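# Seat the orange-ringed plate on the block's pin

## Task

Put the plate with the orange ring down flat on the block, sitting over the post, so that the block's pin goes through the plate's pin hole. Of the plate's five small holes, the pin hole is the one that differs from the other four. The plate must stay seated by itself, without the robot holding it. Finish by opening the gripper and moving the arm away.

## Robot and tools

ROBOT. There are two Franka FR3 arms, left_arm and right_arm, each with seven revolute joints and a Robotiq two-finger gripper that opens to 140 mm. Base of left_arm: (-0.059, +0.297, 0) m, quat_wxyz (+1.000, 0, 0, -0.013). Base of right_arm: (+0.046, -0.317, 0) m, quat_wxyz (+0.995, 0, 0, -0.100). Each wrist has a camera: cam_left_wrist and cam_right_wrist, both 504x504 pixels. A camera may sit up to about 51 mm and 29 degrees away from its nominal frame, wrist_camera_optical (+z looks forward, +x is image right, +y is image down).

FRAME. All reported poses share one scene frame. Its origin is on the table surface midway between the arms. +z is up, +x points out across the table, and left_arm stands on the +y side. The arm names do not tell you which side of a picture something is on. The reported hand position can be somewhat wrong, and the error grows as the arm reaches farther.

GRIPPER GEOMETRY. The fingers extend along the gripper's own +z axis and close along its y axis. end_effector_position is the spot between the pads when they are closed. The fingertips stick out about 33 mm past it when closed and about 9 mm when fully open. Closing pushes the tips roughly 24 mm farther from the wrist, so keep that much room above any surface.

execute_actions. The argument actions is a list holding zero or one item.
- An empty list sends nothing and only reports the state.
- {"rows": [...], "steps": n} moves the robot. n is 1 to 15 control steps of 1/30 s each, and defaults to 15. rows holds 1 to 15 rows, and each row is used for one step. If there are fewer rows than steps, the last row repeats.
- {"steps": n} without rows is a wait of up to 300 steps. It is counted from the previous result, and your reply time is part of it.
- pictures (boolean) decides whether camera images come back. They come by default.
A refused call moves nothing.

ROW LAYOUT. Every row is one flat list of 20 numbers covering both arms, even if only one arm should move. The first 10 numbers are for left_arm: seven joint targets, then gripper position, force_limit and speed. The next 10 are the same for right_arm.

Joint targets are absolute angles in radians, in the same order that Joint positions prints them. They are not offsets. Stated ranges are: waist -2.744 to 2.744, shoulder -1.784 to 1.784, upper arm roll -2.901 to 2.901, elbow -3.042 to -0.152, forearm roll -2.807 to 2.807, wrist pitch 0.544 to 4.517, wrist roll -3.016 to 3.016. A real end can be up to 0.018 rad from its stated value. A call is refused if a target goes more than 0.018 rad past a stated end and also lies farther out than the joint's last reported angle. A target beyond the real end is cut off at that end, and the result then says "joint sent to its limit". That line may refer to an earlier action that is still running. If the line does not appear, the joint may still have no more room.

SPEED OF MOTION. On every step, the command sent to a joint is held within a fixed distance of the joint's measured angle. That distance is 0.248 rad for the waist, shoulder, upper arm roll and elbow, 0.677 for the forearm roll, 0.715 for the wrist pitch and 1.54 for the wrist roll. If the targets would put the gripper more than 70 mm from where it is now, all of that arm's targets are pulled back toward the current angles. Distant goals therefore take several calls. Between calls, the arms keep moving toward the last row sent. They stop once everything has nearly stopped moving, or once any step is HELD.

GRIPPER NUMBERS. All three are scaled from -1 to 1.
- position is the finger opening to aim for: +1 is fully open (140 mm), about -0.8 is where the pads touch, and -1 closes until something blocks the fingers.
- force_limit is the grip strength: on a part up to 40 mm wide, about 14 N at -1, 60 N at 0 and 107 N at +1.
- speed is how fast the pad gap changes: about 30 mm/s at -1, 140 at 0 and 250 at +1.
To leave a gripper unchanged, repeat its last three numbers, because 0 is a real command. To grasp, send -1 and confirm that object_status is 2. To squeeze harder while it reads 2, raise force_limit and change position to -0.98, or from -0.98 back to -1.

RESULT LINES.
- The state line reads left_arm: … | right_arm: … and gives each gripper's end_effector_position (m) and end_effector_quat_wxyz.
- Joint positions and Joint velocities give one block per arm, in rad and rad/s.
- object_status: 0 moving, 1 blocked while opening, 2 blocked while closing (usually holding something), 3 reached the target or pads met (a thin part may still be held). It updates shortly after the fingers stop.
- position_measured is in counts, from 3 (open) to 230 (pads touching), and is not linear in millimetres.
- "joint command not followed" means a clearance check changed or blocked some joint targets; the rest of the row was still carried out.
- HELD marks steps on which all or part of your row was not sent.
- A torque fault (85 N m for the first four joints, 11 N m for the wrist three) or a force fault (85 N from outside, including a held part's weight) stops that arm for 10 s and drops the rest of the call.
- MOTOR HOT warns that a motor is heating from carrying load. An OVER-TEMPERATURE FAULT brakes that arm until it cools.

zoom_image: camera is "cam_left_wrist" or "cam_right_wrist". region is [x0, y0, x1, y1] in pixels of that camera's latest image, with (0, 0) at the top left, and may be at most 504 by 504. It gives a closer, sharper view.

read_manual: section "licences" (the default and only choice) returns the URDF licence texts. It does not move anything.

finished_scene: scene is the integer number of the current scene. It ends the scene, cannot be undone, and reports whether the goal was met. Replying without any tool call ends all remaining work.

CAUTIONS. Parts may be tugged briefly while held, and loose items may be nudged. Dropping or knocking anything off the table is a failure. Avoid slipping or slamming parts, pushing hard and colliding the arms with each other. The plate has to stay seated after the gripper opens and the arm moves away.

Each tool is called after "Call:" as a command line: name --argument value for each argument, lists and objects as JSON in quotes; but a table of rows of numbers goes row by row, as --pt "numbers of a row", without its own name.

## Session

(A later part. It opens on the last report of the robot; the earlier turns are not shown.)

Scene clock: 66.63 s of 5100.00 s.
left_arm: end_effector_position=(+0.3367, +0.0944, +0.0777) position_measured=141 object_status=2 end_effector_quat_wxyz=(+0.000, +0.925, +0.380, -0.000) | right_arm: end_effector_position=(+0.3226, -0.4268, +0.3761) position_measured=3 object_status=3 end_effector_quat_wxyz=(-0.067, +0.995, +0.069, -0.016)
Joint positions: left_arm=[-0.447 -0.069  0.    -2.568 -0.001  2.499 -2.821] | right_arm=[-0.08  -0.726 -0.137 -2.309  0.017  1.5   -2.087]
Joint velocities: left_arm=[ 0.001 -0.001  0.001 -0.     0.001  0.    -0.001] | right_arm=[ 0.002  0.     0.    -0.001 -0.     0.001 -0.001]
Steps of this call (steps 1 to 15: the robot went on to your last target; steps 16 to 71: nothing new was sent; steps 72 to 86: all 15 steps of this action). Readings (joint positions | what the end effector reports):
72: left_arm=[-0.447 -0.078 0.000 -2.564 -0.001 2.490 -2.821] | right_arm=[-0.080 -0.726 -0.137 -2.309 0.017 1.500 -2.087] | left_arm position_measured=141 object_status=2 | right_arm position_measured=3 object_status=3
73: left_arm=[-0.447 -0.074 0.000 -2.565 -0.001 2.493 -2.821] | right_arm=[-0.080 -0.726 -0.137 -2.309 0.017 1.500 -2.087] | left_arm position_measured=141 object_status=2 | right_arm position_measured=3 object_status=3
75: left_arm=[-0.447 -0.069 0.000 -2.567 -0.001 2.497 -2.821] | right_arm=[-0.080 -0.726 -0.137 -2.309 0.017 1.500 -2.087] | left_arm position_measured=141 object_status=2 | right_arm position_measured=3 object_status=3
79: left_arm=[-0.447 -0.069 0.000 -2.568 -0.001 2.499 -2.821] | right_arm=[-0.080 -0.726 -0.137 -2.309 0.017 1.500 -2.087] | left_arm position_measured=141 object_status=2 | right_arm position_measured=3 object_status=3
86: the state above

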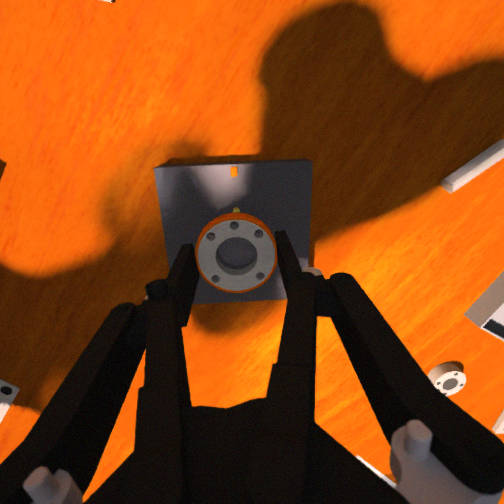

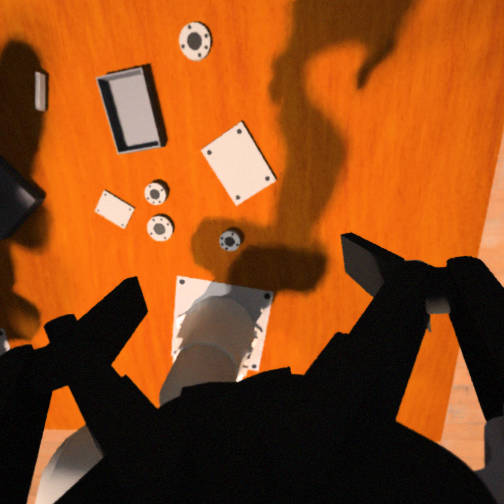

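Call:
execute_actions --actions '[{"rows":[[-0.441,-0.064,0,-2.57,0,2.509,-2.815,-1,0,-0.5,-0.08,-0.726,-0.137,-2.309,0.017,1.5,-2.087,1,0,0]]}]'

Call:
zoom_image --camera "cam_left_wrist" --region '[180,190,300,310]'

Scene clock: 71.97 s of 5100.00 s.
left_arm: end_effector_position=(+0.3382, +0.0949, +0.0777) position_measured=141 object_status=2 end_effector_quat_wxyz=(+0.002, +0.925, +0.381, +0.001) | right_arm: end_effector_position=(+0.3226, -0.4268, +0.3761) position_measured=3 object_status=3 end_effector_quat_wxyz=(-0.067, +0.995, +0.069, -0.016)
Joint positions: left_arm=[-0.445 -0.068  0.    -2.568 -0.001  2.503 -2.821] | right_arm=[-0.08  -0.726 -0.137 -2.309  0.017  1.5   -2.087]
Joint velocities: left_arm=[-0.002  0.    -0.001  0.001 -0.     0.002  0.001] | right_arm=[-0.001 -0.002  0.001 -0.001  0.    -0.    -0.002]
Steps of this call (steps 1 to 15: the robot went on to your last target; steps 16 to 90: nothing new was sent; then 1.83 s passed at rest; steps 91 to 105: all 15 steps of this action). Readings (joint positions | what the end effector reports):
91: left_arm=[-0.447 -0.069 0.000 -2.568 -0.001 2.499 -2.821] | right_arm=[-0.080 -0.726 -0.137 -2.309 0.017 1.500 -2.087] | left_arm position_measured=141 object_status=2 | right_arm position_measured=3 object_status=3
92: left_arm=[-0.447 -0.069 0.000 -2.568 -0.001 2.500 -2.821] | right_arm=[-0.080 -0.726 -0.137 -2.309 0.017 1.500 -2.087] | left_arm position_measured=141 object_status=2 | right_arm position_measured=3 object_status=3
94: left_arm=[-0.445 -0.069 0.000 -2.568 -0.001 2.501 -2.821] | right_arm=[-0.080 -0.726 -0.137 -2.309 0.017 1.500 -2.087] | left_arm position_measured=141 object_status=2 | right_arm position_measured=3 object_status=3
98: left_arm=[-0.445 -0.069 0.000 -2.568 -0.001 2.503 -2.821] | right_arm=[-0.080 -0.726 -0.137 -2.309 0.017 1.500 -2.087] | left_arm position_measured=141 object_status=2 | right_arm position_measured=3 object_status=3
105: the state above

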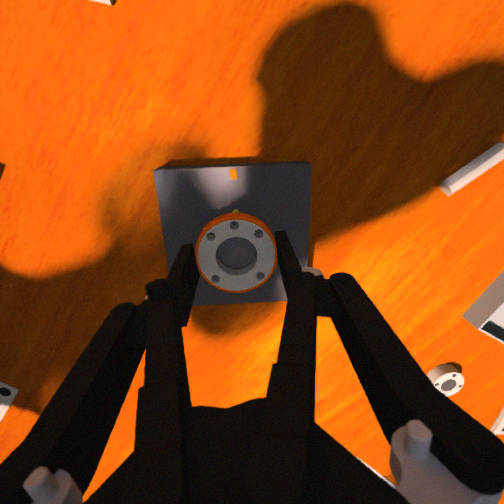

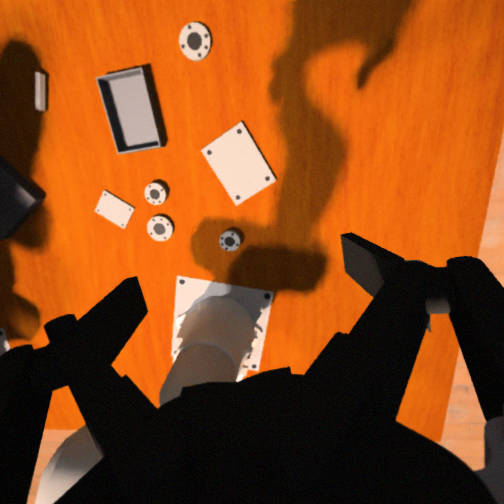

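Region (180, 190, 300, 310) of cam_left_wrist's 504x504 image, scaled by 4.200, with more detail than that image has.

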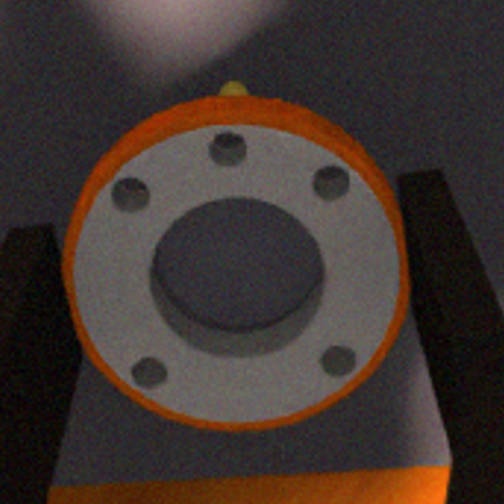

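Call:
execute_actions --actions '[{"rows":[[-0.438,-0.065,0,-2.575,0,2.509,-2.815,-1,0,-0.5,-0.08,-0.726,-0.137,-2.309,0.017,1.5,-2.087,1,0,0]]}]'

Call:
zoom_image --camera "cam_left_wrist" --region '[180,190,300,310]'

Scene clock: 75.17 s of 5100.00 s.
left_arm: end_effector_position=(+0.3382, +0.0950, +0.0776) position_measured=141 object_status=2 end_effector_quat_wxyz=(+0.002, +0.925, +0.381, +0.001) | right_arm: end_effector_position=(+0.3226, -0.4268, +0.3761) position_measured=3 object_status=3 end_effector_quat_wxyz=(-0.067, +0.995, +0.069, -0.016)
Joint positions: left_arm=[-0.444 -0.069 -0.001 -2.569 -0.001  2.505 -2.821] | right_arm=[-0.08  -0.726 -0.137 -2.309  0.017  1.5   -2.087]
Joint velocities: left_arm=[ 0.001  0.001 -0.     0.002  0.001  0.     0.   ] | right_arm=[0.    0.    0.001 0.001 0.001 0.    0.001]
Steps of this call (steps 1 to 15: the robot went on to your last target; steps 16 to 81: nothing new was sent; steps 82 to 96: all 15 steps of this action). Readings (joint positions | what the end effector reports):
82: left_arm=[-0.444 -0.069 -0.000 -2.568 -0.001 2.504 -2.821] | right_arm=[-0.080 -0.726 -0.137 -2.309 0.017 1.500 -2.087] | left_arm position_measured=141 object_status=2 | right_arm position_measured=3 object_status=3
83: left_arm=[-0.444 -0.069 -0.000 -2.568 -0.001 2.504 -2.821] | right_arm=[-0.080 -0.726 -0.137 -2.309 0.017 1.500 -2.087] | left_arm position_measured=141 object_status=2 | right_arm position_measured=3 object_status=3
85: left_arm=[-0.444 -0.069 -0.001 -2.569 -0.001 2.505 -2.821] | right_arm=[-0.080 -0.726 -0.137 -2.309 0.017 1.500 -2.087] | left_arm position_measured=141 object_status=2 | right_arm position_measured=3 object_status=3
89: left_arm=[-0.444 -0.069 -0.001 -2.569 -0.001 2.505 -2.821] | right_arm=[-0.080 -0.726 -0.137 -2.309 0.017 1.500 -2.087] | left_arm position_measured=141 object_status=2 | right_arm position_measured=3 object_status=3
96: the state above

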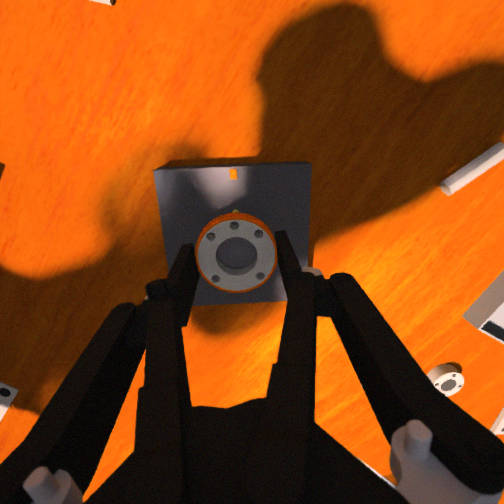

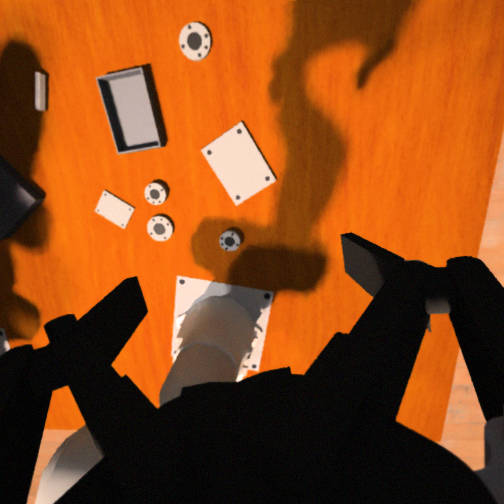

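Region (180, 190, 300, 310) of cam_left_wrist's 504x504 image, scaled by 4.200, with more detail than that image has.

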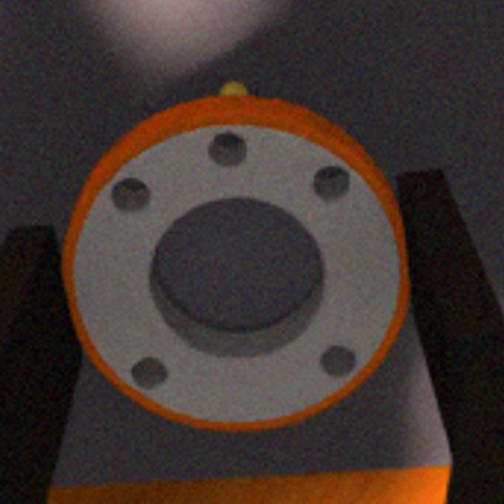

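Stuck by friction; unloading, then shifting.

Call:
execute_actions --actions '[{"rows":[[-0.440,-0.08,0,-2.574,0,2.5,-2.815,-1,0,-0.5,-0.08,-0.726,-0.137,-2.309,0.017,1.5,-2.087,1,0,0]]}]'

Call:
execute_actions --actions '[{"rows":[[-0.440,-0.068,0,-2.576,0,2.512,-2.815,-1,0,-0.5,-0.08,-0.726,-0.137,-2.309,0.017,1.5,-2.087,1,0,0]]}]'

Call:
zoom_image --camera "cam_left_wrist" --region '[180,190,300,310]'

Scene clock: 79.00 s of 5100.00 s.
left_arm: end_effector_position=(+0.3377, +0.0958, +0.0795) position_measured=141 object_status=2 end_effector_quat_wxyz=(+0.003, +0.924, +0.381, +0.002) | right_arm: end_effector_position=(+0.3226, -0.4268, +0.3761) position_measured=3 object_status=3 end_effector_quat_wxyz=(-0.067, +0.995, +0.069, -0.016)
Joint positions: left_arm=[-0.442 -0.077 -0.001 -2.573 -0.001  2.503 -2.821] | right_arm=[-0.08  -0.726 -0.137 -2.309  0.017  1.5   -2.087]
Joint velocities: left_arm=[ 0.001  0.     0.    -0.001 -0.002 -0.002  0.002] | right_arm=[ 0.001 -0.001 -0.002  0.     0.    -0.     0.   ]
Steps of this call (steps 1 to 15: the robot went on to your last target; steps 16 to 90: nothing new was sent; then 0.33 s passed at rest; steps 91 to 105: all 15 steps of this action). Readings (joint positions | what the end effector reports):
91: left_arm=[-0.443 -0.071 -0.001 -2.570 -0.001 2.505 -2.821] | right_arm=[-0.080 -0.726 -0.137 -2.309 0.017 1.500 -2.087] | left_arm position_measured=141 object_status=2 | right_arm position_measured=3 object_status=3
92: left_arm=[-0.443 -0.073 -0.001 -2.571 -0.001 2.505 -2.821] | right_arm=[-0.080 -0.726 -0.137 -2.309 0.017 1.500 -2.087] | left_arm position_measured=141 object_status=2 | right_arm position_measured=3 object_status=3
94: left_arm=[-0.443 -0.076 -0.001 -2.572 -0.001 2.504 -2.821] | right_arm=[-0.080 -0.726 -0.137 -2.309 0.017 1.500 -2.087] | left_arm position_measured=141 object_status=2 | right_arm position_measured=3 object_status=3
98: left_arm=[-0.443 -0.077 -0.001 -2.573 -0.001 2.503 -2.821] | right_arm=[-0.080 -0.726 -0.137 -2.309 0.017 1.500 -2.087] | left_arm position_measured=141 object_status=2 | right_arm position_measured=3 object_status=3
105: the state above

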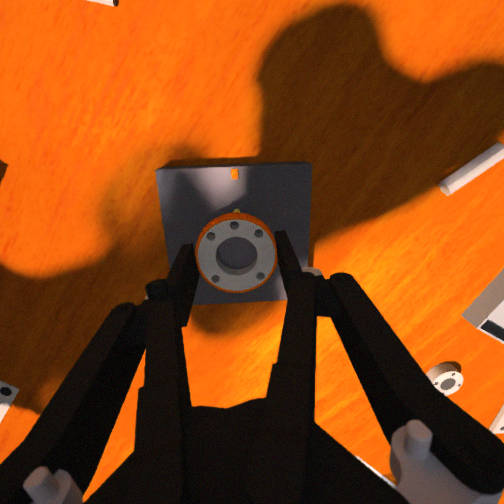

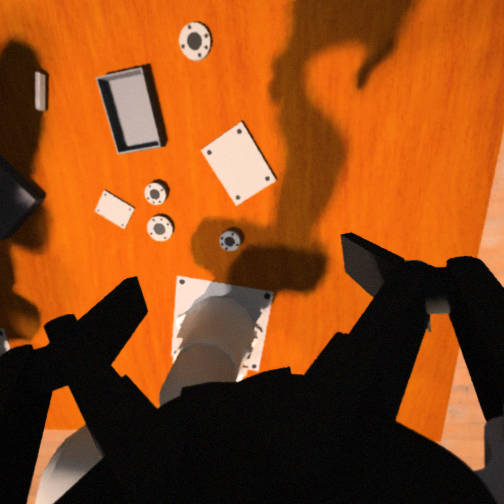

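Scene clock: 79.50 s of 5100.00 s.
left_arm: end_effector_position=(+0.3373, +0.0960, +0.0777) position_measured=141 object_status=2 end_effector_quat_wxyz=(+0.002, +0.924, +0.381, +0.002) | right_arm: end_effector_position=(+0.3226, -0.4268, +0.3761) position_measured=3 object_status=3 end_effector_quat_wxyz=(-0.067, +0.995, +0.069, -0.016)
Joint positions: left_arm=[-0.442 -0.073 -0.001 -2.574 -0.001  2.506 -2.821] | right_arm=[-0.08  -0.726 -0.137 -2.309  0.017  1.5   -2.087]
Joint velocities: left_arm=[-0.    -0.     0.001 -0.     0.002  0.    -0.   ] | right_arm=[-0.    -0.     0.002  0.001  0.     0.    -0.   ]
Steps of this call (steps 1 to 15: all 15 steps of this action). Readings (joint positions | what the end effector reports):
1: left_arm=[-0.442 -0.076 -0.001 -2.573 -0.001 2.504 -2.821] | right_arm=[-0.080 -0.726 -0.137 -2.309 0.017 1.500 -2.087] | left_arm position_measured=141 object_status=2 | right_arm position_measured=3 object_status=3
2: left_arm=[-0.442 -0.074 -0.001 -2.573 -0.001 2.505 -2.821] | right_arm=[-0.080 -0.726 -0.137 -2.309 0.017 1.500 -2.087] | left_arm position_measured=141 object_status=2 | right_arm position_measured=3 object_status=3
4: left_arm=[-0.442 -0.073 -0.001 -2.574 -0.001 2.506 -2.821] | right_arm=[-0.080 -0.726 -0.137 -2.309 0.017 1.500 -2.087] | left_arm position_measured=141 object_status=2 | right_arm position_measured=3 object_status=3
8: left_arm=[-0.442 -0.073 -0.001 -2.574 -0.001 2.506 -2.821] | right_arm=[-0.080 -0.726 -0.137 -2.309 0.017 1.500 -2.087] | left_arm position_measured=141 object_status=2 | right_arm position_measured=3 object_status=3
15: the state above

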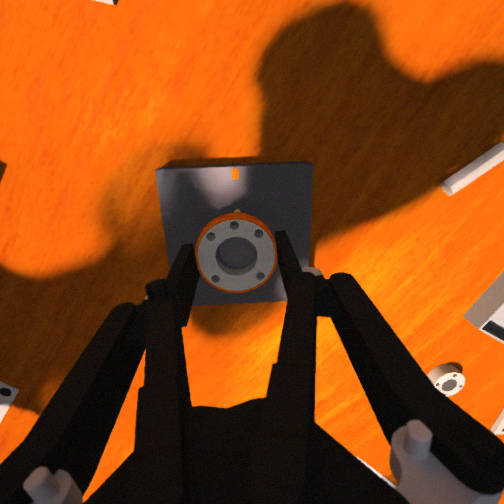

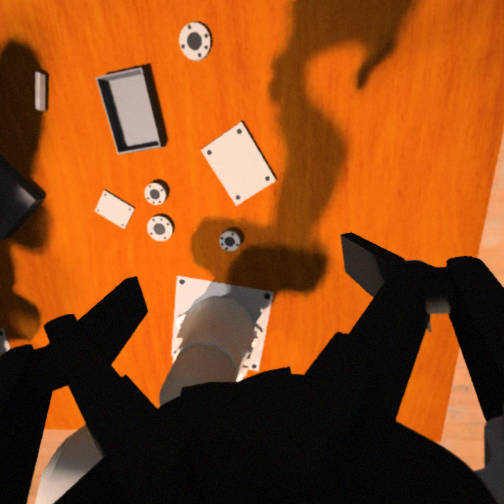

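Region (180, 190, 300, 310) of cam_left_wrist's 504x504 image, scaled by 4.200, with more detail than that image has.

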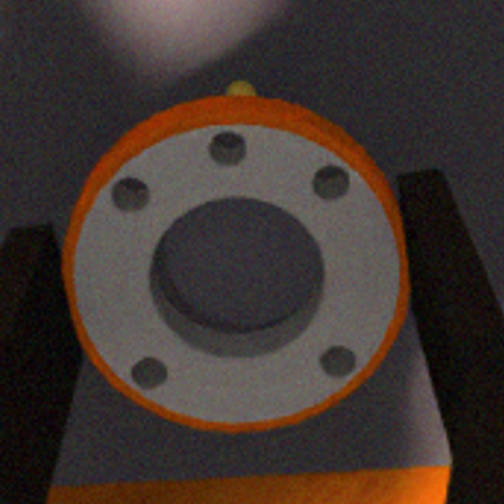

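Call:
execute_actions --actions '[{"rows":[[-0.438,-0.08,0,-2.568,0,2.5,-2.815,-1,0,-0.5,-0.08,-0.726,-0.137,-2.309,0.017,1.5,-2.087,1,0,0]]}]' --pictures false

Call:
execute_actions --actions '[{"rows":[[-0.438,-0.062,0,-2.573,0,2.514,-2.815,-1,0,-0.5,-0.08,-0.726,-0.137,-2.309,0.017,1.5,-2.087,1,0,0]]}]'

Call:
zoom_image --camera "cam_left_wrist" --region '[180,190,300,310]'

Scene clock: 84.63 s of 5100.00 s.
left_arm: end_effector_position=(+0.3398, +0.0958, +0.0808) position_measured=141 object_status=2 end_effector_quat_wxyz=(+0.004, +0.924, +0.382, +0.003) | right_arm: end_effector_position=(+0.3226, -0.4268, +0.3761) position_measured=3 object_status=3 end_effector_quat_wxyz=(-0.067, +0.995, +0.069, -0.016)
Joint positions: left_arm=[-0.44  -0.077 -0.001 -2.57  -0.001  2.503 -2.821] | right_arm=[-0.08  -0.726 -0.137 -2.309  0.017  1.5   -2.087]
Joint velocities: left_arm=[ 0.002 -0.    -0.002 -0.002  0.001 -0.002  0.   ] | right_arm=[ 0.    -0.002  0.001  0.     0.    -0.    -0.001]
Steps of this call (steps 1 to 15: the robot went on to your last target; steps 16 to 90: nothing new was sent; then 1.63 s passed at rest; steps 91 to 105: all 15 steps of this action). Readings (joint positions | what the end effector reports):
91: left_arm=[-0.442 -0.074 -0.001 -2.573 -0.001 2.505 -2.821] | right_arm=[-0.080 -0.726 -0.137 -2.309 0.017 1.500 -2.087] | left_arm position_measured=141 object_status=2 | right_arm position_measured=3 object_status=3
92: left_arm=[-0.442 -0.075 -0.001 -2.572 -0.001 2.505 -2.821] | right_arm=[-0.080 -0.726 -0.137 -2.309 0.017 1.500 -2.087] | left_arm position_measured=141 object_status=2 | right_arm position_measured=3 object_status=3
94: left_arm=[-0.441 -0.076 -0.001 -2.571 -0.001 2.504 -2.821] | right_arm=[-0.080 -0.726 -0.137 -2.309 0.017 1.500 -2.087] | left_arm position_measured=141 object_status=2 | right_arm position_measured=3 object_status=3
98: left_arm=[-0.441 -0.077 -0.001 -2.570 -0.001 2.504 -2.821] | right_arm=[-0.080 -0.726 -0.137 -2.309 0.017 1.500 -2.087] | left_arm position_measured=141 object_status=2 | right_arm position_measured=3 object_status=3
105: the state above

Scene clock: 85.13 s of 5100.00 s.
left_arm: end_effector_position=(+0.3392, +0.0961, +0.0776) position_measured=141 object_status=2 end_effector_quat_wxyz=(+0.003, +0.924, +0.382, +0.002) | right_arm: end_effector_position=(+0.3226, -0.4268, +0.3761) position_measured=3 object_status=3 end_effector_quat_wxyz=(-0.067, +0.995, +0.069, -0.016)
Joint positions: left_arm=[-0.44  -0.069 -0.001 -2.57  -0.001  2.508 -2.821] | right_arm=[-0.08  -0.726 -0.137 -2.309  0.017  1.5   -2.087]
Joint velocities: left_arm=[-0.     0.001 -0.    -0.    -0.     0.001  0.002] | right_arm=[-0.001  0.     0.001 -0.     0.     0.001  0.001]
Steps of this call (steps 1 to 15: all 15 steps of this action). Readings (joint positions | what the end effector reports):
1: left_arm=[-0.440 -0.076 -0.001 -2.570 -0.001 2.505 -2.821] | right_arm=[-0.080 -0.726 -0.137 -2.309 0.017 1.500 -2.087] | left_arm position_measured=141 object_status=2 | right_arm position_measured=3 object_status=3
2: left_arm=[-0.440 -0.072 -0.001 -2.570 -0.001 2.506 -2.821] | right_arm=[-0.080 -0.726 -0.137 -2.309 0.017 1.500 -2.087] | left_arm position_measured=141 object_status=2 | right_arm position_measured=3 object_status=3
4: left_arm=[-0.440 -0.069 -0.001 -2.570 -0.001 2.508 -2.821] | right_arm=[-0.080 -0.726 -0.137 -2.309 0.017 1.500 -2.087] | left_arm position_measured=141 object_status=2 | right_arm position_measured=3 object_status=3
8: left_arm=[-0.440 -0.069 -0.001 -2.570 -0.001 2.508 -2.821] | right_arm=[-0.080 -0.726 -0.137 -2.309 0.017 1.500 -2.087] | left_arm position_measured=141 object_status=2 | right_arm position_measured=3 object_status=3
15: the state above

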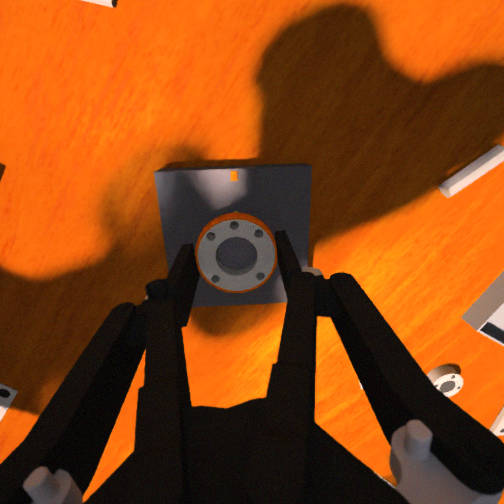

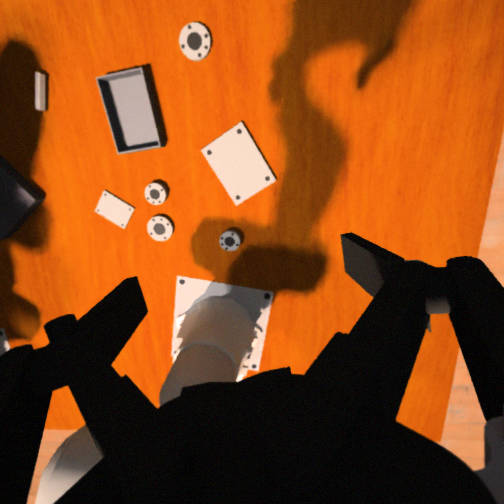

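Region (180, 190, 300, 310) of cam_left_wrist's 504x504 image, scaled by 4.200, with more detail than that image has.

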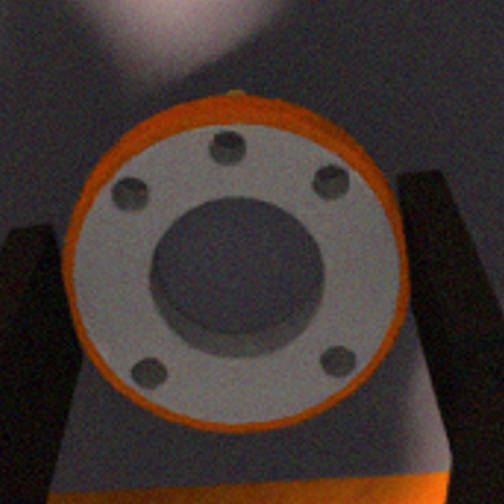

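Call:
execute_actions --actions '[{"rows":[[-0.4375,-0.077,0,-2.5735,0,2.5,-2.815,-1,0,-0.5,-0.08,-0.726,-0.137,-2.309,0.017,1.5,-2.087,1,0,0]]}]' --pictures false

Call:
execute_actions --actions '[{"rows":[[-0.4375,-0.062,0,-2.575,0,2.514,-2.815,-1,0,-0.5,-0.08,-0.726,-0.137,-2.309,0.017,1.5,-2.087,1,0,0]]}]'

Call:
zoom_image --camera "cam_left_wrist" --region '[180,190,300,310]'

Scene clock: 89.73 s of 5100.00 s.
left_arm: end_effector_position=(+0.3378, +0.0970, +0.0783) position_measured=141 object_status=2 end_effector_quat_wxyz=(+0.002, +0.924, +0.382, +0.001) | right_arm: end_effector_position=(+0.3226, -0.4268, +0.3761) position_measured=3 object_status=3 end_effector_quat_wxyz=(-0.067, +0.995, +0.069, -0.016)
Joint positions: left_arm=[-0.44  -0.074 -0.001 -2.572 -0.001  2.503 -2.821] | right_arm=[-0.08  -0.726 -0.137 -2.309  0.017  1.5   -2.087]
Joint velocities: left_arm=[ 0.001 -0.001  0.002 -0.002  0.001 -0.002  0.   ] | right_arm=[ 0.     0.     0.001 -0.    -0.001  0.001 -0.   ]
Steps of this call (steps 1 to 15: the robot went on to your last target; steps 16 to 90: nothing new was sent; then 1.10 s passed at rest; steps 91 to 105: all 15 steps of this action). Readings (joint positions | what the end effector reports):
91: left_arm=[-0.440 -0.070 -0.001 -2.570 -0.001 2.507 -2.821] | right_arm=[-0.080 -0.726 -0.137 -2.309 0.017 1.500 -2.087] | left_arm position_measured=141 object_status=2 | right_arm position_measured=3 object_status=3
92: left_arm=[-0.440 -0.072 -0.001 -2.571 -0.001 2.506 -2.821] | right_arm=[-0.080 -0.726 -0.137 -2.309 0.017 1.500 -2.087] | left_arm position_measured=141 object_status=2 | right_arm position_measured=3 object_status=3
94: left_arm=[-0.440 -0.073 -0.001 -2.572 -0.001 2.505 -2.821] | right_arm=[-0.080 -0.726 -0.137 -2.309 0.017 1.500 -2.087] | left_arm position_measured=141 object_status=2 | right_arm position_measured=3 object_status=3
98: left_arm=[-0.440 -0.074 -0.001 -2.572 -0.001 2.504 -2.821] | right_arm=[-0.080 -0.726 -0.137 -2.309 0.017 1.500 -2.087] | left_arm position_measured=141 object_status=2 | right_arm position_measured=3 object_status=3
105: the state above

Scene clock: 90.23 s of 5100.00 s.
left_arm: end_effector_position=(+0.3380, +0.0969, +0.0776) position_measured=141 object_status=2 end_effector_quat_wxyz=(+0.002, +0.924, +0.382, +0.001) | right_arm: end_effector_position=(+0.3226, -0.4268, +0.3761) position_measured=3 object_status=3 end_effector_quat_wxyz=(-0.067, +0.995, +0.069, -0.016)
Joint positions: left_arm=[-0.44  -0.072 -0.001 -2.572 -0.001  2.505 -2.821] | right_arm=[-0.08  -0.726 -0.137 -2.309  0.017  1.5   -2.087]
Joint velocities: left_arm=[ 0.    -0.    -0.     0.    -0.001 -0.001 -0.001] | right_arm=[ 0.     0.     0.002 -0.001 -0.001 -0.     0.   ]
Steps of this call (steps 1 to 15: all 15 steps of this action). Readings (joint positions | what the end effector reports):
1: left_arm=[-0.440 -0.073 -0.001 -2.572 -0.001 2.505 -2.821] | right_arm=[-0.080 -0.726 -0.137 -2.309 0.017 1.500 -2.087] | left_arm position_measured=141 object_status=2 | right_arm position_measured=3 object_status=3
2: left_arm=[-0.440 -0.072 -0.001 -2.572 -0.001 2.505 -2.821] | right_arm=[-0.080 -0.726 -0.137 -2.309 0.017 1.500 -2.087] | left_arm position_measured=141 object_status=2 | right_arm position_measured=3 object_status=3
4: left_arm=[-0.440 -0.072 -0.001 -2.572 -0.001 2.505 -2.821] | right_arm=[-0.080 -0.726 -0.137 -2.309 0.017 1.500 -2.087] | left_arm position_measured=141 object_status=2 | right_arm position_measured=3 object_status=3
8: left_arm=[-0.440 -0.072 -0.001 -2.572 -0.001 2.505 -2.821] | right_arm=[-0.080 -0.726 -0.137 -2.309 0.017 1.500 -2.087] | left_arm position_measured=141 object_status=2 | right_arm position_measured=3 object_status=3
15: the state above

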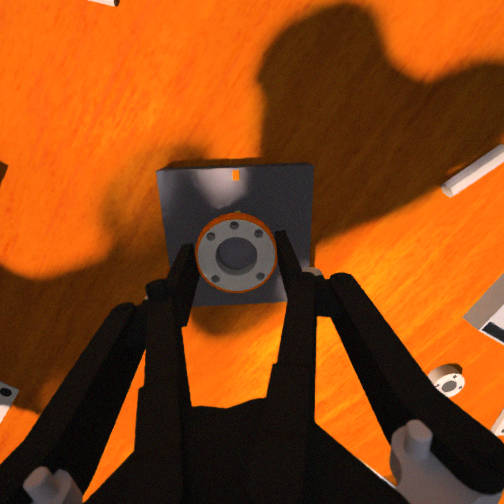

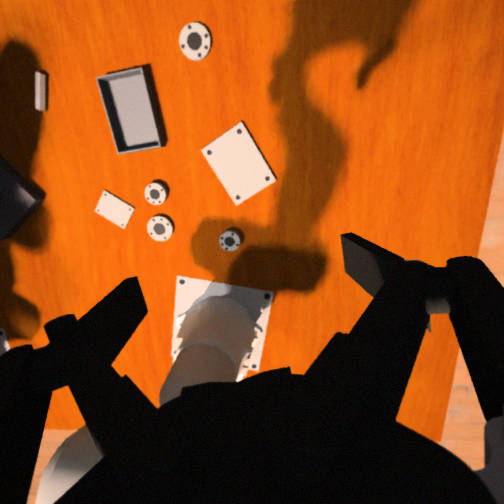

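Region (180, 190, 300, 310) of cam_left_wrist's 504x504 image, scaled by 4.200, with more detail than that image has.

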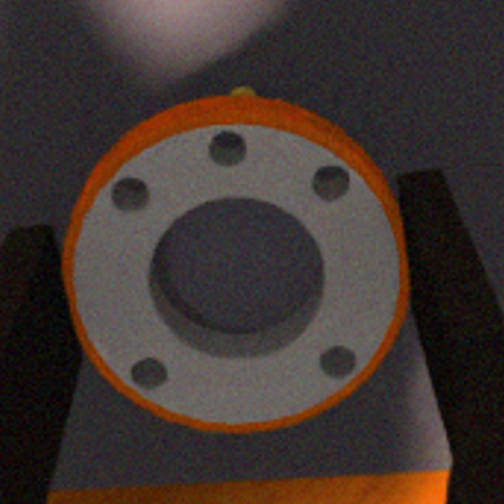

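Call:
execute_actions --actions '[{"rows":[[-0.4365,-0.074,0,-2.572,0,2.508,-2.815,-1,0,-0.5,-0.08,-0.726,-0.137,-2.309,0.017,1.5,-2.087,1,0,0]]}]' --pictures false

Call:
execute_actions --actions '[{"rows":[[-0.4365,-0.066,0,-2.572,0,2.514,-2.815,-1,0,-0.5,-0.08,-0.726,-0.137,-2.309,0.017,1.5,-2.087,1,0,0]]}]'

Call:
zoom_image --camera "cam_left_wrist" --region '[180,190,300,310]'

Scene clock: 94.20 s of 5100.00 s.
left_arm: end_effector_position=(+0.3383, +0.0972, +0.0779) position_measured=141 object_status=2 end_effector_quat_wxyz=(+0.002, +0.924, +0.383, +0.001) | right_arm: end_effector_position=(+0.3226, -0.4268, +0.3761) position_measured=3 object_status=3 end_effector_quat_wxyz=(-0.067, +0.995, +0.069, -0.016)
Joint positions: left_arm=[-0.439 -0.073 -0.001 -2.572 -0.001  2.505 -2.821] | right_arm=[-0.08  -0.726 -0.137 -2.309  0.017  1.5   -2.087]
Joint velocities: left_arm=[ 0.001  0.001 -0.    -0.002 -0.     0.001 -0.   ] | right_arm=[-0.001 -0.002 -0.001 -0.001 -0.001 -0.001  0.   ]
Steps of this call (steps 1 to 15: the robot went on to your last target; steps 16 to 90: nothing new was sent; then 0.47 s passed at rest; steps 91 to 105: all 15 steps of this action). Readings (joint positions | what the end effector reports):
91: left_arm=[-0.440 -0.072 -0.001 -2.572 -0.001 2.505 -2.821] | right_arm=[-0.080 -0.726 -0.137 -2.309 0.017 1.500 -2.087] | left_arm position_measured=141 object_status=2 | right_arm position_measured=3 object_status=3
92: left_arm=[-0.440 -0.073 -0.001 -2.572 -0.001 2.505 -2.821] | right_arm=[-0.080 -0.726 -0.137 -2.309 0.017 1.500 -2.087] | left_arm position_measured=141 object_status=2 | right_arm position_measured=3 object_status=3
94: left_arm=[-0.439 -0.073 -0.001 -2.572 -0.001 2.505 -2.821] | right_arm=[-0.080 -0.726 -0.137 -2.309 0.017 1.500 -2.087] | left_arm position_measured=141 object_status=2 | right_arm position_measured=3 object_status=3
98: left_arm=[-0.439 -0.073 -0.001 -2.572 -0.001 2.505 -2.821] | right_arm=[-0.080 -0.726 -0.137 -2.309 0.017 1.500 -2.087] | left_arm position_measured=141 object_status=2 | right_arm position_measured=3 object_status=3
105: the state above

Scene clock: 94.70 s of 5100.00 s.
left_arm: end_effector_position=(+0.3385, +0.0971, +0.0777) position_measured=141 object_status=2 end_effector_quat_wxyz=(+0.002, +0.924, +0.383, +0.002) | right_arm: end_effector_position=(+0.3226, -0.4268, +0.3761) position_measured=3 object_status=3 end_effector_quat_wxyz=(-0.067, +0.995, +0.069, -0.016)
Joint positions: left_arm=[-0.439 -0.072 -0.001 -2.572 -0.001  2.506 -2.821] | right_arm=[-0.08  -0.726 -0.137 -2.309  0.017  1.5   -2.087]
Joint velocities: left_arm=[ 0.    -0.001 -0.001 -0.001 -0.    -0.001 -0.001] | right_arm=[-0.    -0.001  0.001  0.    -0.     0.    -0.   ]
Steps of this call (steps 1 to 15: all 15 steps of this action). Readings (joint positions | what the end effector reports):
1: left_arm=[-0.439 -0.072 -0.001 -2.572 -0.001 2.506 -2.821] | right_arm=[-0.080 -0.726 -0.137 -2.309 0.017 1.500 -2.087] | left_arm position_measured=141 object_status=2 | right_arm position_measured=3 object_status=3
2: left_arm=[-0.439 -0.072 -0.001 -2.572 -0.001 2.506 -2.821] | right_arm=[-0.080 -0.726 -0.137 -2.309 0.017 1.500 -2.087] | left_arm position_measured=141 object_status=2 | right_arm position_measured=3 object_status=3
4: left_arm=[-0.439 -0.072 -0.001 -2.572 -0.001 2.506 -2.821] | right_arm=[-0.080 -0.726 -0.137 -2.309 0.017 1.500 -2.087] | left_arm position_measured=141 object_status=2 | right_arm position_measured=3 object_status=3
8: left_arm=[-0.439 -0.072 -0.001 -2.572 -0.001 2.506 -2.821] | right_arm=[-0.080 -0.726 -0.137 -2.309 0.017 1.500 -2.087] | left_arm position_measured=141 object_status=2 | right_arm position_measured=3 object_status=3
15: the state above

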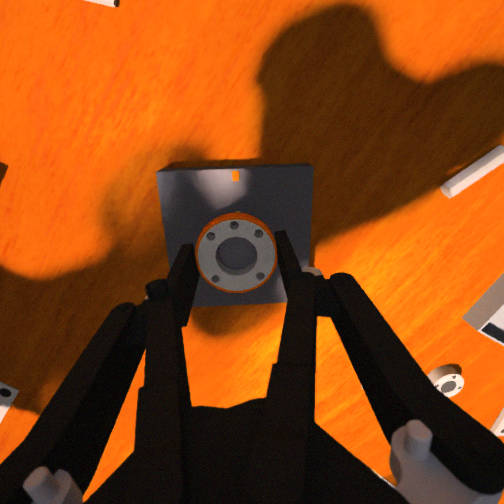

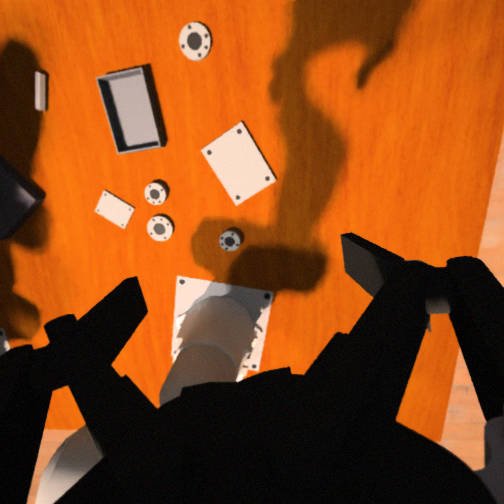

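Region (180, 190, 300, 310) of cam_left_wrist's 504x504 image, scaled by 4.200, with more detail than that image has.

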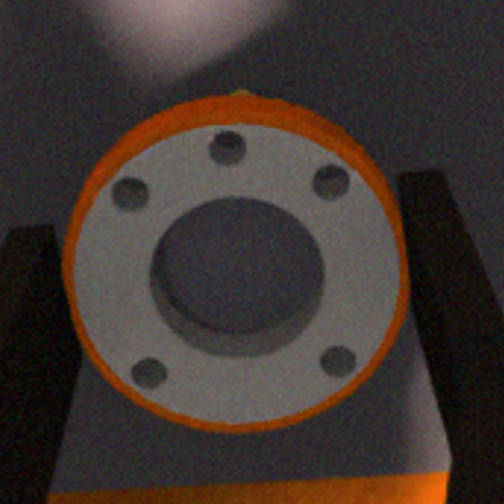

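Sliding outward via the elbow.

Call:
execute_actions --actions '[{"rows":[[-0.4365,-0.067,0,-2.566,0,2.512,-2.815,-1,0,-0.5,-0.08,-0.726,-0.137,-2.309,0.017,1.5,-2.087,1,0,0]]}]'

Call:
zoom_image --camera "cam_left_wrist" --region '[180,190,300,310]'

Scene clock: 97.67 s of 5100.00 s.
left_arm: end_effector_position=(+0.3407, +0.0961, +0.0783) position_measured=141 object_status=2 end_effector_quat_wxyz=(+0.004, +0.924, +0.383, +0.003) | right_arm: end_effector_position=(+0.3226, -0.4268, +0.3761) position_measured=3 object_status=3 end_effector_quat_wxyz=(-0.067, +0.995, +0.069, -0.016)
Joint positions: left_arm=[-0.439 -0.069 -0.001 -2.568 -0.001  2.508 -2.821] | right_arm=[-0.08  -0.726 -0.137 -2.309  0.017  1.5   -2.087]
Joint velocities: left_arm=[ 0.001  0.001 -0.     0.001 -0.     0.001  0.   ] | right_arm=[ 0.001 -0.    -0.     0.     0.     0.     0.   ]
Steps of this call (steps 1 to 15: the robot went on to your last target; steps 16 to 74: nothing new was sent; steps 75 to 89: all 15 steps of this action). Readings (joint positions | what the end effector reports):
75: left_arm=[-0.439 -0.071 -0.001 -2.571 -0.001 2.506 -2.821] | right_arm=[-0.080 -0.726 -0.137 -2.309 0.017 1.500 -2.087] | left_arm position_measured=141 object_status=2 | right_arm position_measured=3 object_status=3
76: left_arm=[-0.439 -0.071 -0.001 -2.570 -0.001 2.507 -2.821] | right_arm=[-0.080 -0.726 -0.137 -2.309 0.017 1.500 -2.087] | left_arm position_measured=141 object_status=2 | right_arm position_measured=3 object_status=3
78: left_arm=[-0.439 -0.070 -0.001 -2.569 -0.001 2.507 -2.821] | right_arm=[-0.080 -0.726 -0.137 -2.309 0.017 1.500 -2.087] | left_arm position_measured=141 object_status=2 | right_arm position_measured=3 object_status=3
82: left_arm=[-0.439 -0.069 -0.001 -2.568 -0.001 2.508 -2.821] | right_arm=[-0.080 -0.726 -0.137 -2.309 0.017 1.500 -2.087] | left_arm position_measured=141 object_status=2 | right_arm position_measured=3 object_status=3
89: the state above

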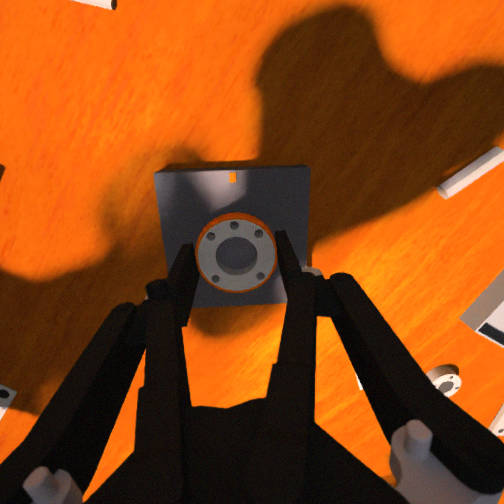

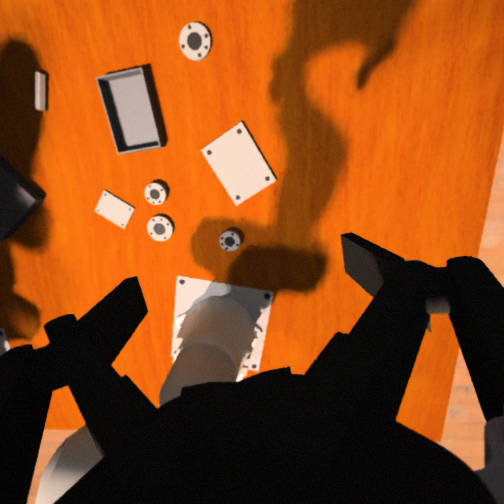

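Region (180, 190, 300, 310) of cam_left_wrist's 504x504 image, scaled by 4.200, with more detail than that image has.

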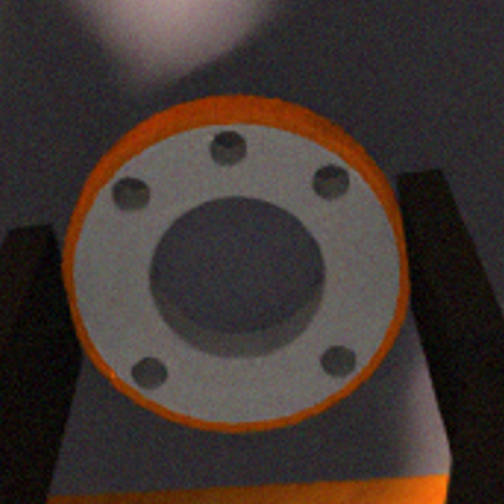

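Call:
execute_actions --actions '[{"rows":[[-0.4365,-0.058,0,-2.569,0,2.506,-2.815,-1,0,-0.5,-0.08,-0.726,-0.137,-2.309,0.017,1.5,-2.087,1,0,0]]}]'

Call:
zoom_image --camera "cam_left_wrist" --region '[180,190,300,310]'

Scene clock: 100.87 s of 5100.00 s.
left_arm: end_effector_position=(+0.3408, +0.0963, +0.0776) position_measured=141 object_status=2 end_effector_quat_wxyz=(+0.003, +0.924, +0.383, +0.002) | right_arm: end_effector_position=(+0.3226, -0.4268, +0.3761) position_measured=3 object_status=3 end_effector_quat_wxyz=(-0.067, +0.995, +0.069, -0.016)
Joint positions: left_arm=[-0.438 -0.066 -0.001 -2.567 -0.001  2.508 -2.821] | right_arm=[-0.08  -0.726 -0.137 -2.309  0.017  1.5   -2.087]
Joint velocities: left_arm=[-0.    -0.    -0.001  0.     0.001 -0.002 -0.   ] | right_arm=[ 0.    -0.001  0.003  0.001  0.001 -0.    -0.   ]
Steps of this call (steps 1 to 15: the robot went on to your last target; steps 16 to 81: nothing new was sent; steps 82 to 96: all 15 steps of this action). Readings (joint positions | what the end effector reports):
82: left_arm=[-0.439 -0.068 -0.001 -2.568 -0.001 2.508 -2.821] | right_arm=[-0.080 -0.726 -0.137 -2.309 0.017 1.500 -2.087] | left_arm position_measured=141 object_status=2 | right_arm position_measured=3 object_status=3
83: left_arm=[-0.438 -0.067 -0.001 -2.567 -0.001 2.509 -2.821] | right_arm=[-0.080 -0.726 -0.137 -2.309 0.017 1.500 -2.087] | left_arm position_measured=141 object_status=2 | right_arm position_measured=3 object_status=3
85: left_arm=[-0.438 -0.067 -0.001 -2.567 -0.001 2.508 -2.821] | right_arm=[-0.080 -0.726 -0.137 -2.309 0.017 1.500 -2.087] | left_arm position_measured=141 object_status=2 | right_arm position_measured=3 object_status=3
89: left_arm=[-0.438 -0.066 -0.001 -2.567 -0.001 2.508 -2.821] | right_arm=[-0.080 -0.726 -0.137 -2.309 0.017 1.500 -2.087] | left_arm position_measured=141 object_status=2 | right_arm position_measured=3 object_status=3
96: the state above

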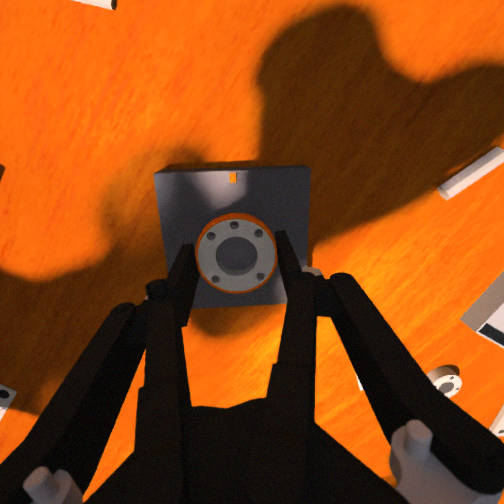

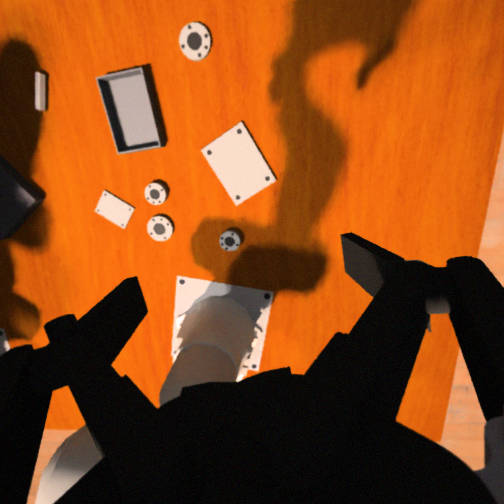

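Region (180, 190, 300, 310) of cam_left_wrist's 504x504 image, scaled by 4.200, with more detail than that image has.

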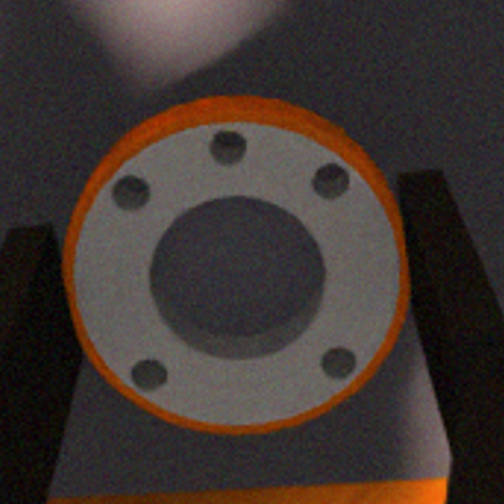

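Sliding inward with wrist pitch under light pressure.

Call:
execute_actions --actions '[{"rows":[[-0.4365,-0.065,0,-2.567,0,2.496,-2.815,-1,0,-0.5,-0.08,-0.726,-0.137,-2.309,0.017,1.5,-2.087,1,0,0]]}]' --pictures false

Call:
execute_actions --actions '[{"steps":20}]'

Call:
zoom_image --camera "cam_left_wrist" --region '[180,190,300,310]'

Scene clock: 104.83 s of 5100.00 s.
left_arm: end_effector_position=(+0.3402, +0.0966, +0.0777) position_measured=141 object_status=2 end_effector_quat_wxyz=(+0.002, +0.924, +0.383, +0.001) | right_arm: end_effector_position=(+0.3226, -0.4268, +0.3761) position_measured=3 object_status=3 end_effector_quat_wxyz=(-0.067, +0.995, +0.069, -0.016)
Joint positions: left_arm=[-0.438 -0.066 -0.001 -2.565 -0.001  2.504 -2.821] | right_arm=[-0.08  -0.726 -0.137 -2.309  0.017  1.5   -2.087]
Joint velocities: left_arm=[-0.    -0.002  0.     0.002 -0.    -0.    -0.003] | right_arm=[-0.    -0.     0.001  0.002 -0.001 -0.001  0.   ]
Steps of this call (steps 1 to 15: the robot went on to your last target; steps 16 to 90: nothing new was sent; then 0.47 s passed at rest; steps 91 to 105: all 15 steps of this action). Readings (joint positions | what the end effector reports):
91: left_arm=[-0.438 -0.066 -0.001 -2.566 -0.001 2.507 -2.821] | right_arm=[-0.080 -0.726 -0.137 -2.309 0.017 1.500 -2.087] | left_arm position_measured=141 object_status=2 | right_arm position_measured=3 object_status=3
92: left_arm=[-0.438 -0.066 -0.001 -2.566 -0.001 2.506 -2.821] | right_arm=[-0.080 -0.726 -0.137 -2.309 0.017 1.500 -2.087] | left_arm position_measured=141 object_status=2 | right_arm position_measured=3 object_status=3
94: left_arm=[-0.438 -0.066 -0.001 -2.566 -0.001 2.505 -2.821] | right_arm=[-0.080 -0.726 -0.137 -2.309 0.017 1.500 -2.087] | left_arm position_measured=141 object_status=2 | right_arm position_measured=3 object_status=3
98: left_arm=[-0.438 -0.066 -0.001 -2.566 -0.001 2.504 -2.821] | right_arm=[-0.080 -0.726 -0.137 -2.309 0.017 1.500 -2.087] | left_arm position_measured=141 object_status=2 | right_arm position_measured=3 object_status=3
105: the state above

Scene clock: 105.50 s of 5100.00 s.
left_arm: end_effector_position=(+0.3402, +0.0967, +0.0777) position_measured=141 object_status=2 end_effector_quat_wxyz=(+0.002, +0.924, +0.383, +0.001) | right_arm: end_effector_position=(+0.3226, -0.4268, +0.3761) position_measured=3 object_status=3 end_effector_quat_wxyz=(-0.067, +0.995, +0.069, -0.016)
Joint positions: left_arm=[-0.438 -0.066 -0.001 -2.565 -0.001  2.504 -2.821] | right_arm=[-0.08  -0.726 -0.137 -2.309  0.017  1.5   -2.087]
Joint velocities: left_arm=[ 0.001  0.     0.002 -0.     0.001 -0.001  0.001] | right_arm=[ 0.    -0.001  0.    -0.001 -0.002  0.    -0.   ]
Steps of this call (steps 1 to 15: the robot went on to your last target; steps 16 to 20: nothing new was sent). Readings (joint positions | what the end effector reports):
1: left_arm=[-0.438 -0.066 -0.001 -2.565 -0.001 2.504 -2.821] | right_arm=[-0.080 -0.726 -0.137 -2.309 0.017 1.500 -2.087] | left_arm position_measured=141 object_status=2 | right_arm position_measured=3 object_status=3
2: left_arm=[-0.438 -0.066 -0.001 -2.565 -0.001 2.504 -2.821] | right_arm=[-0.080 -0.726 -0.137 -2.309 0.017 1.500 -2.087] | left_arm position_measured=141 object_status=2 | right_arm position_measured=3 object_status=3
4: left_arm=[-0.438 -0.066 -0.001 -2.565 -0.001 2.504 -2.821] | right_arm=[-0.080 -0.726 -0.137 -2.309 0.017 1.500 -2.087] | left_arm position_measured=141 object_status=2 | right_arm position_measured=3 object_status=3
8: left_arm=[-0.438 -0.066 -0.001 -2.565 -0.001 2.504 -2.821] | right_arm=[-0.080 -0.726 -0.137 -2.309 0.017 1.500 -2.087] | left_arm position_measured=141 object_status=2 | right_arm position_measured=3 object_status=3
20: the state above
All arms were judged still, so your last target was given up. Only a new action makes them travel on or press farther. Fingers that are still opening or closing keep moving.

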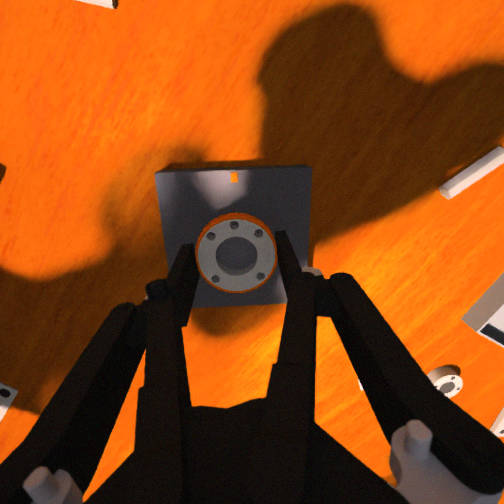

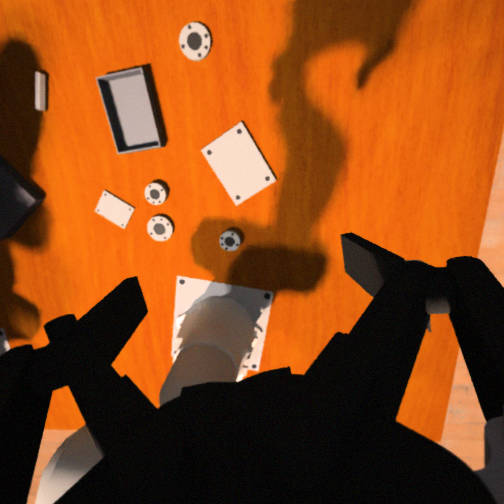

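Region (180, 190, 300, 310) of cam_left_wrist's 504x504 image, scaled by 4.200, with more detail than that image has.

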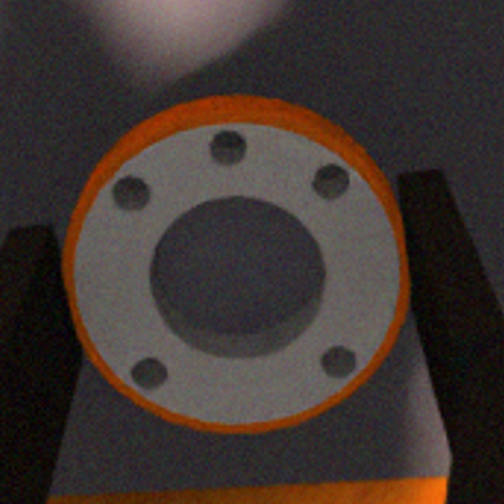

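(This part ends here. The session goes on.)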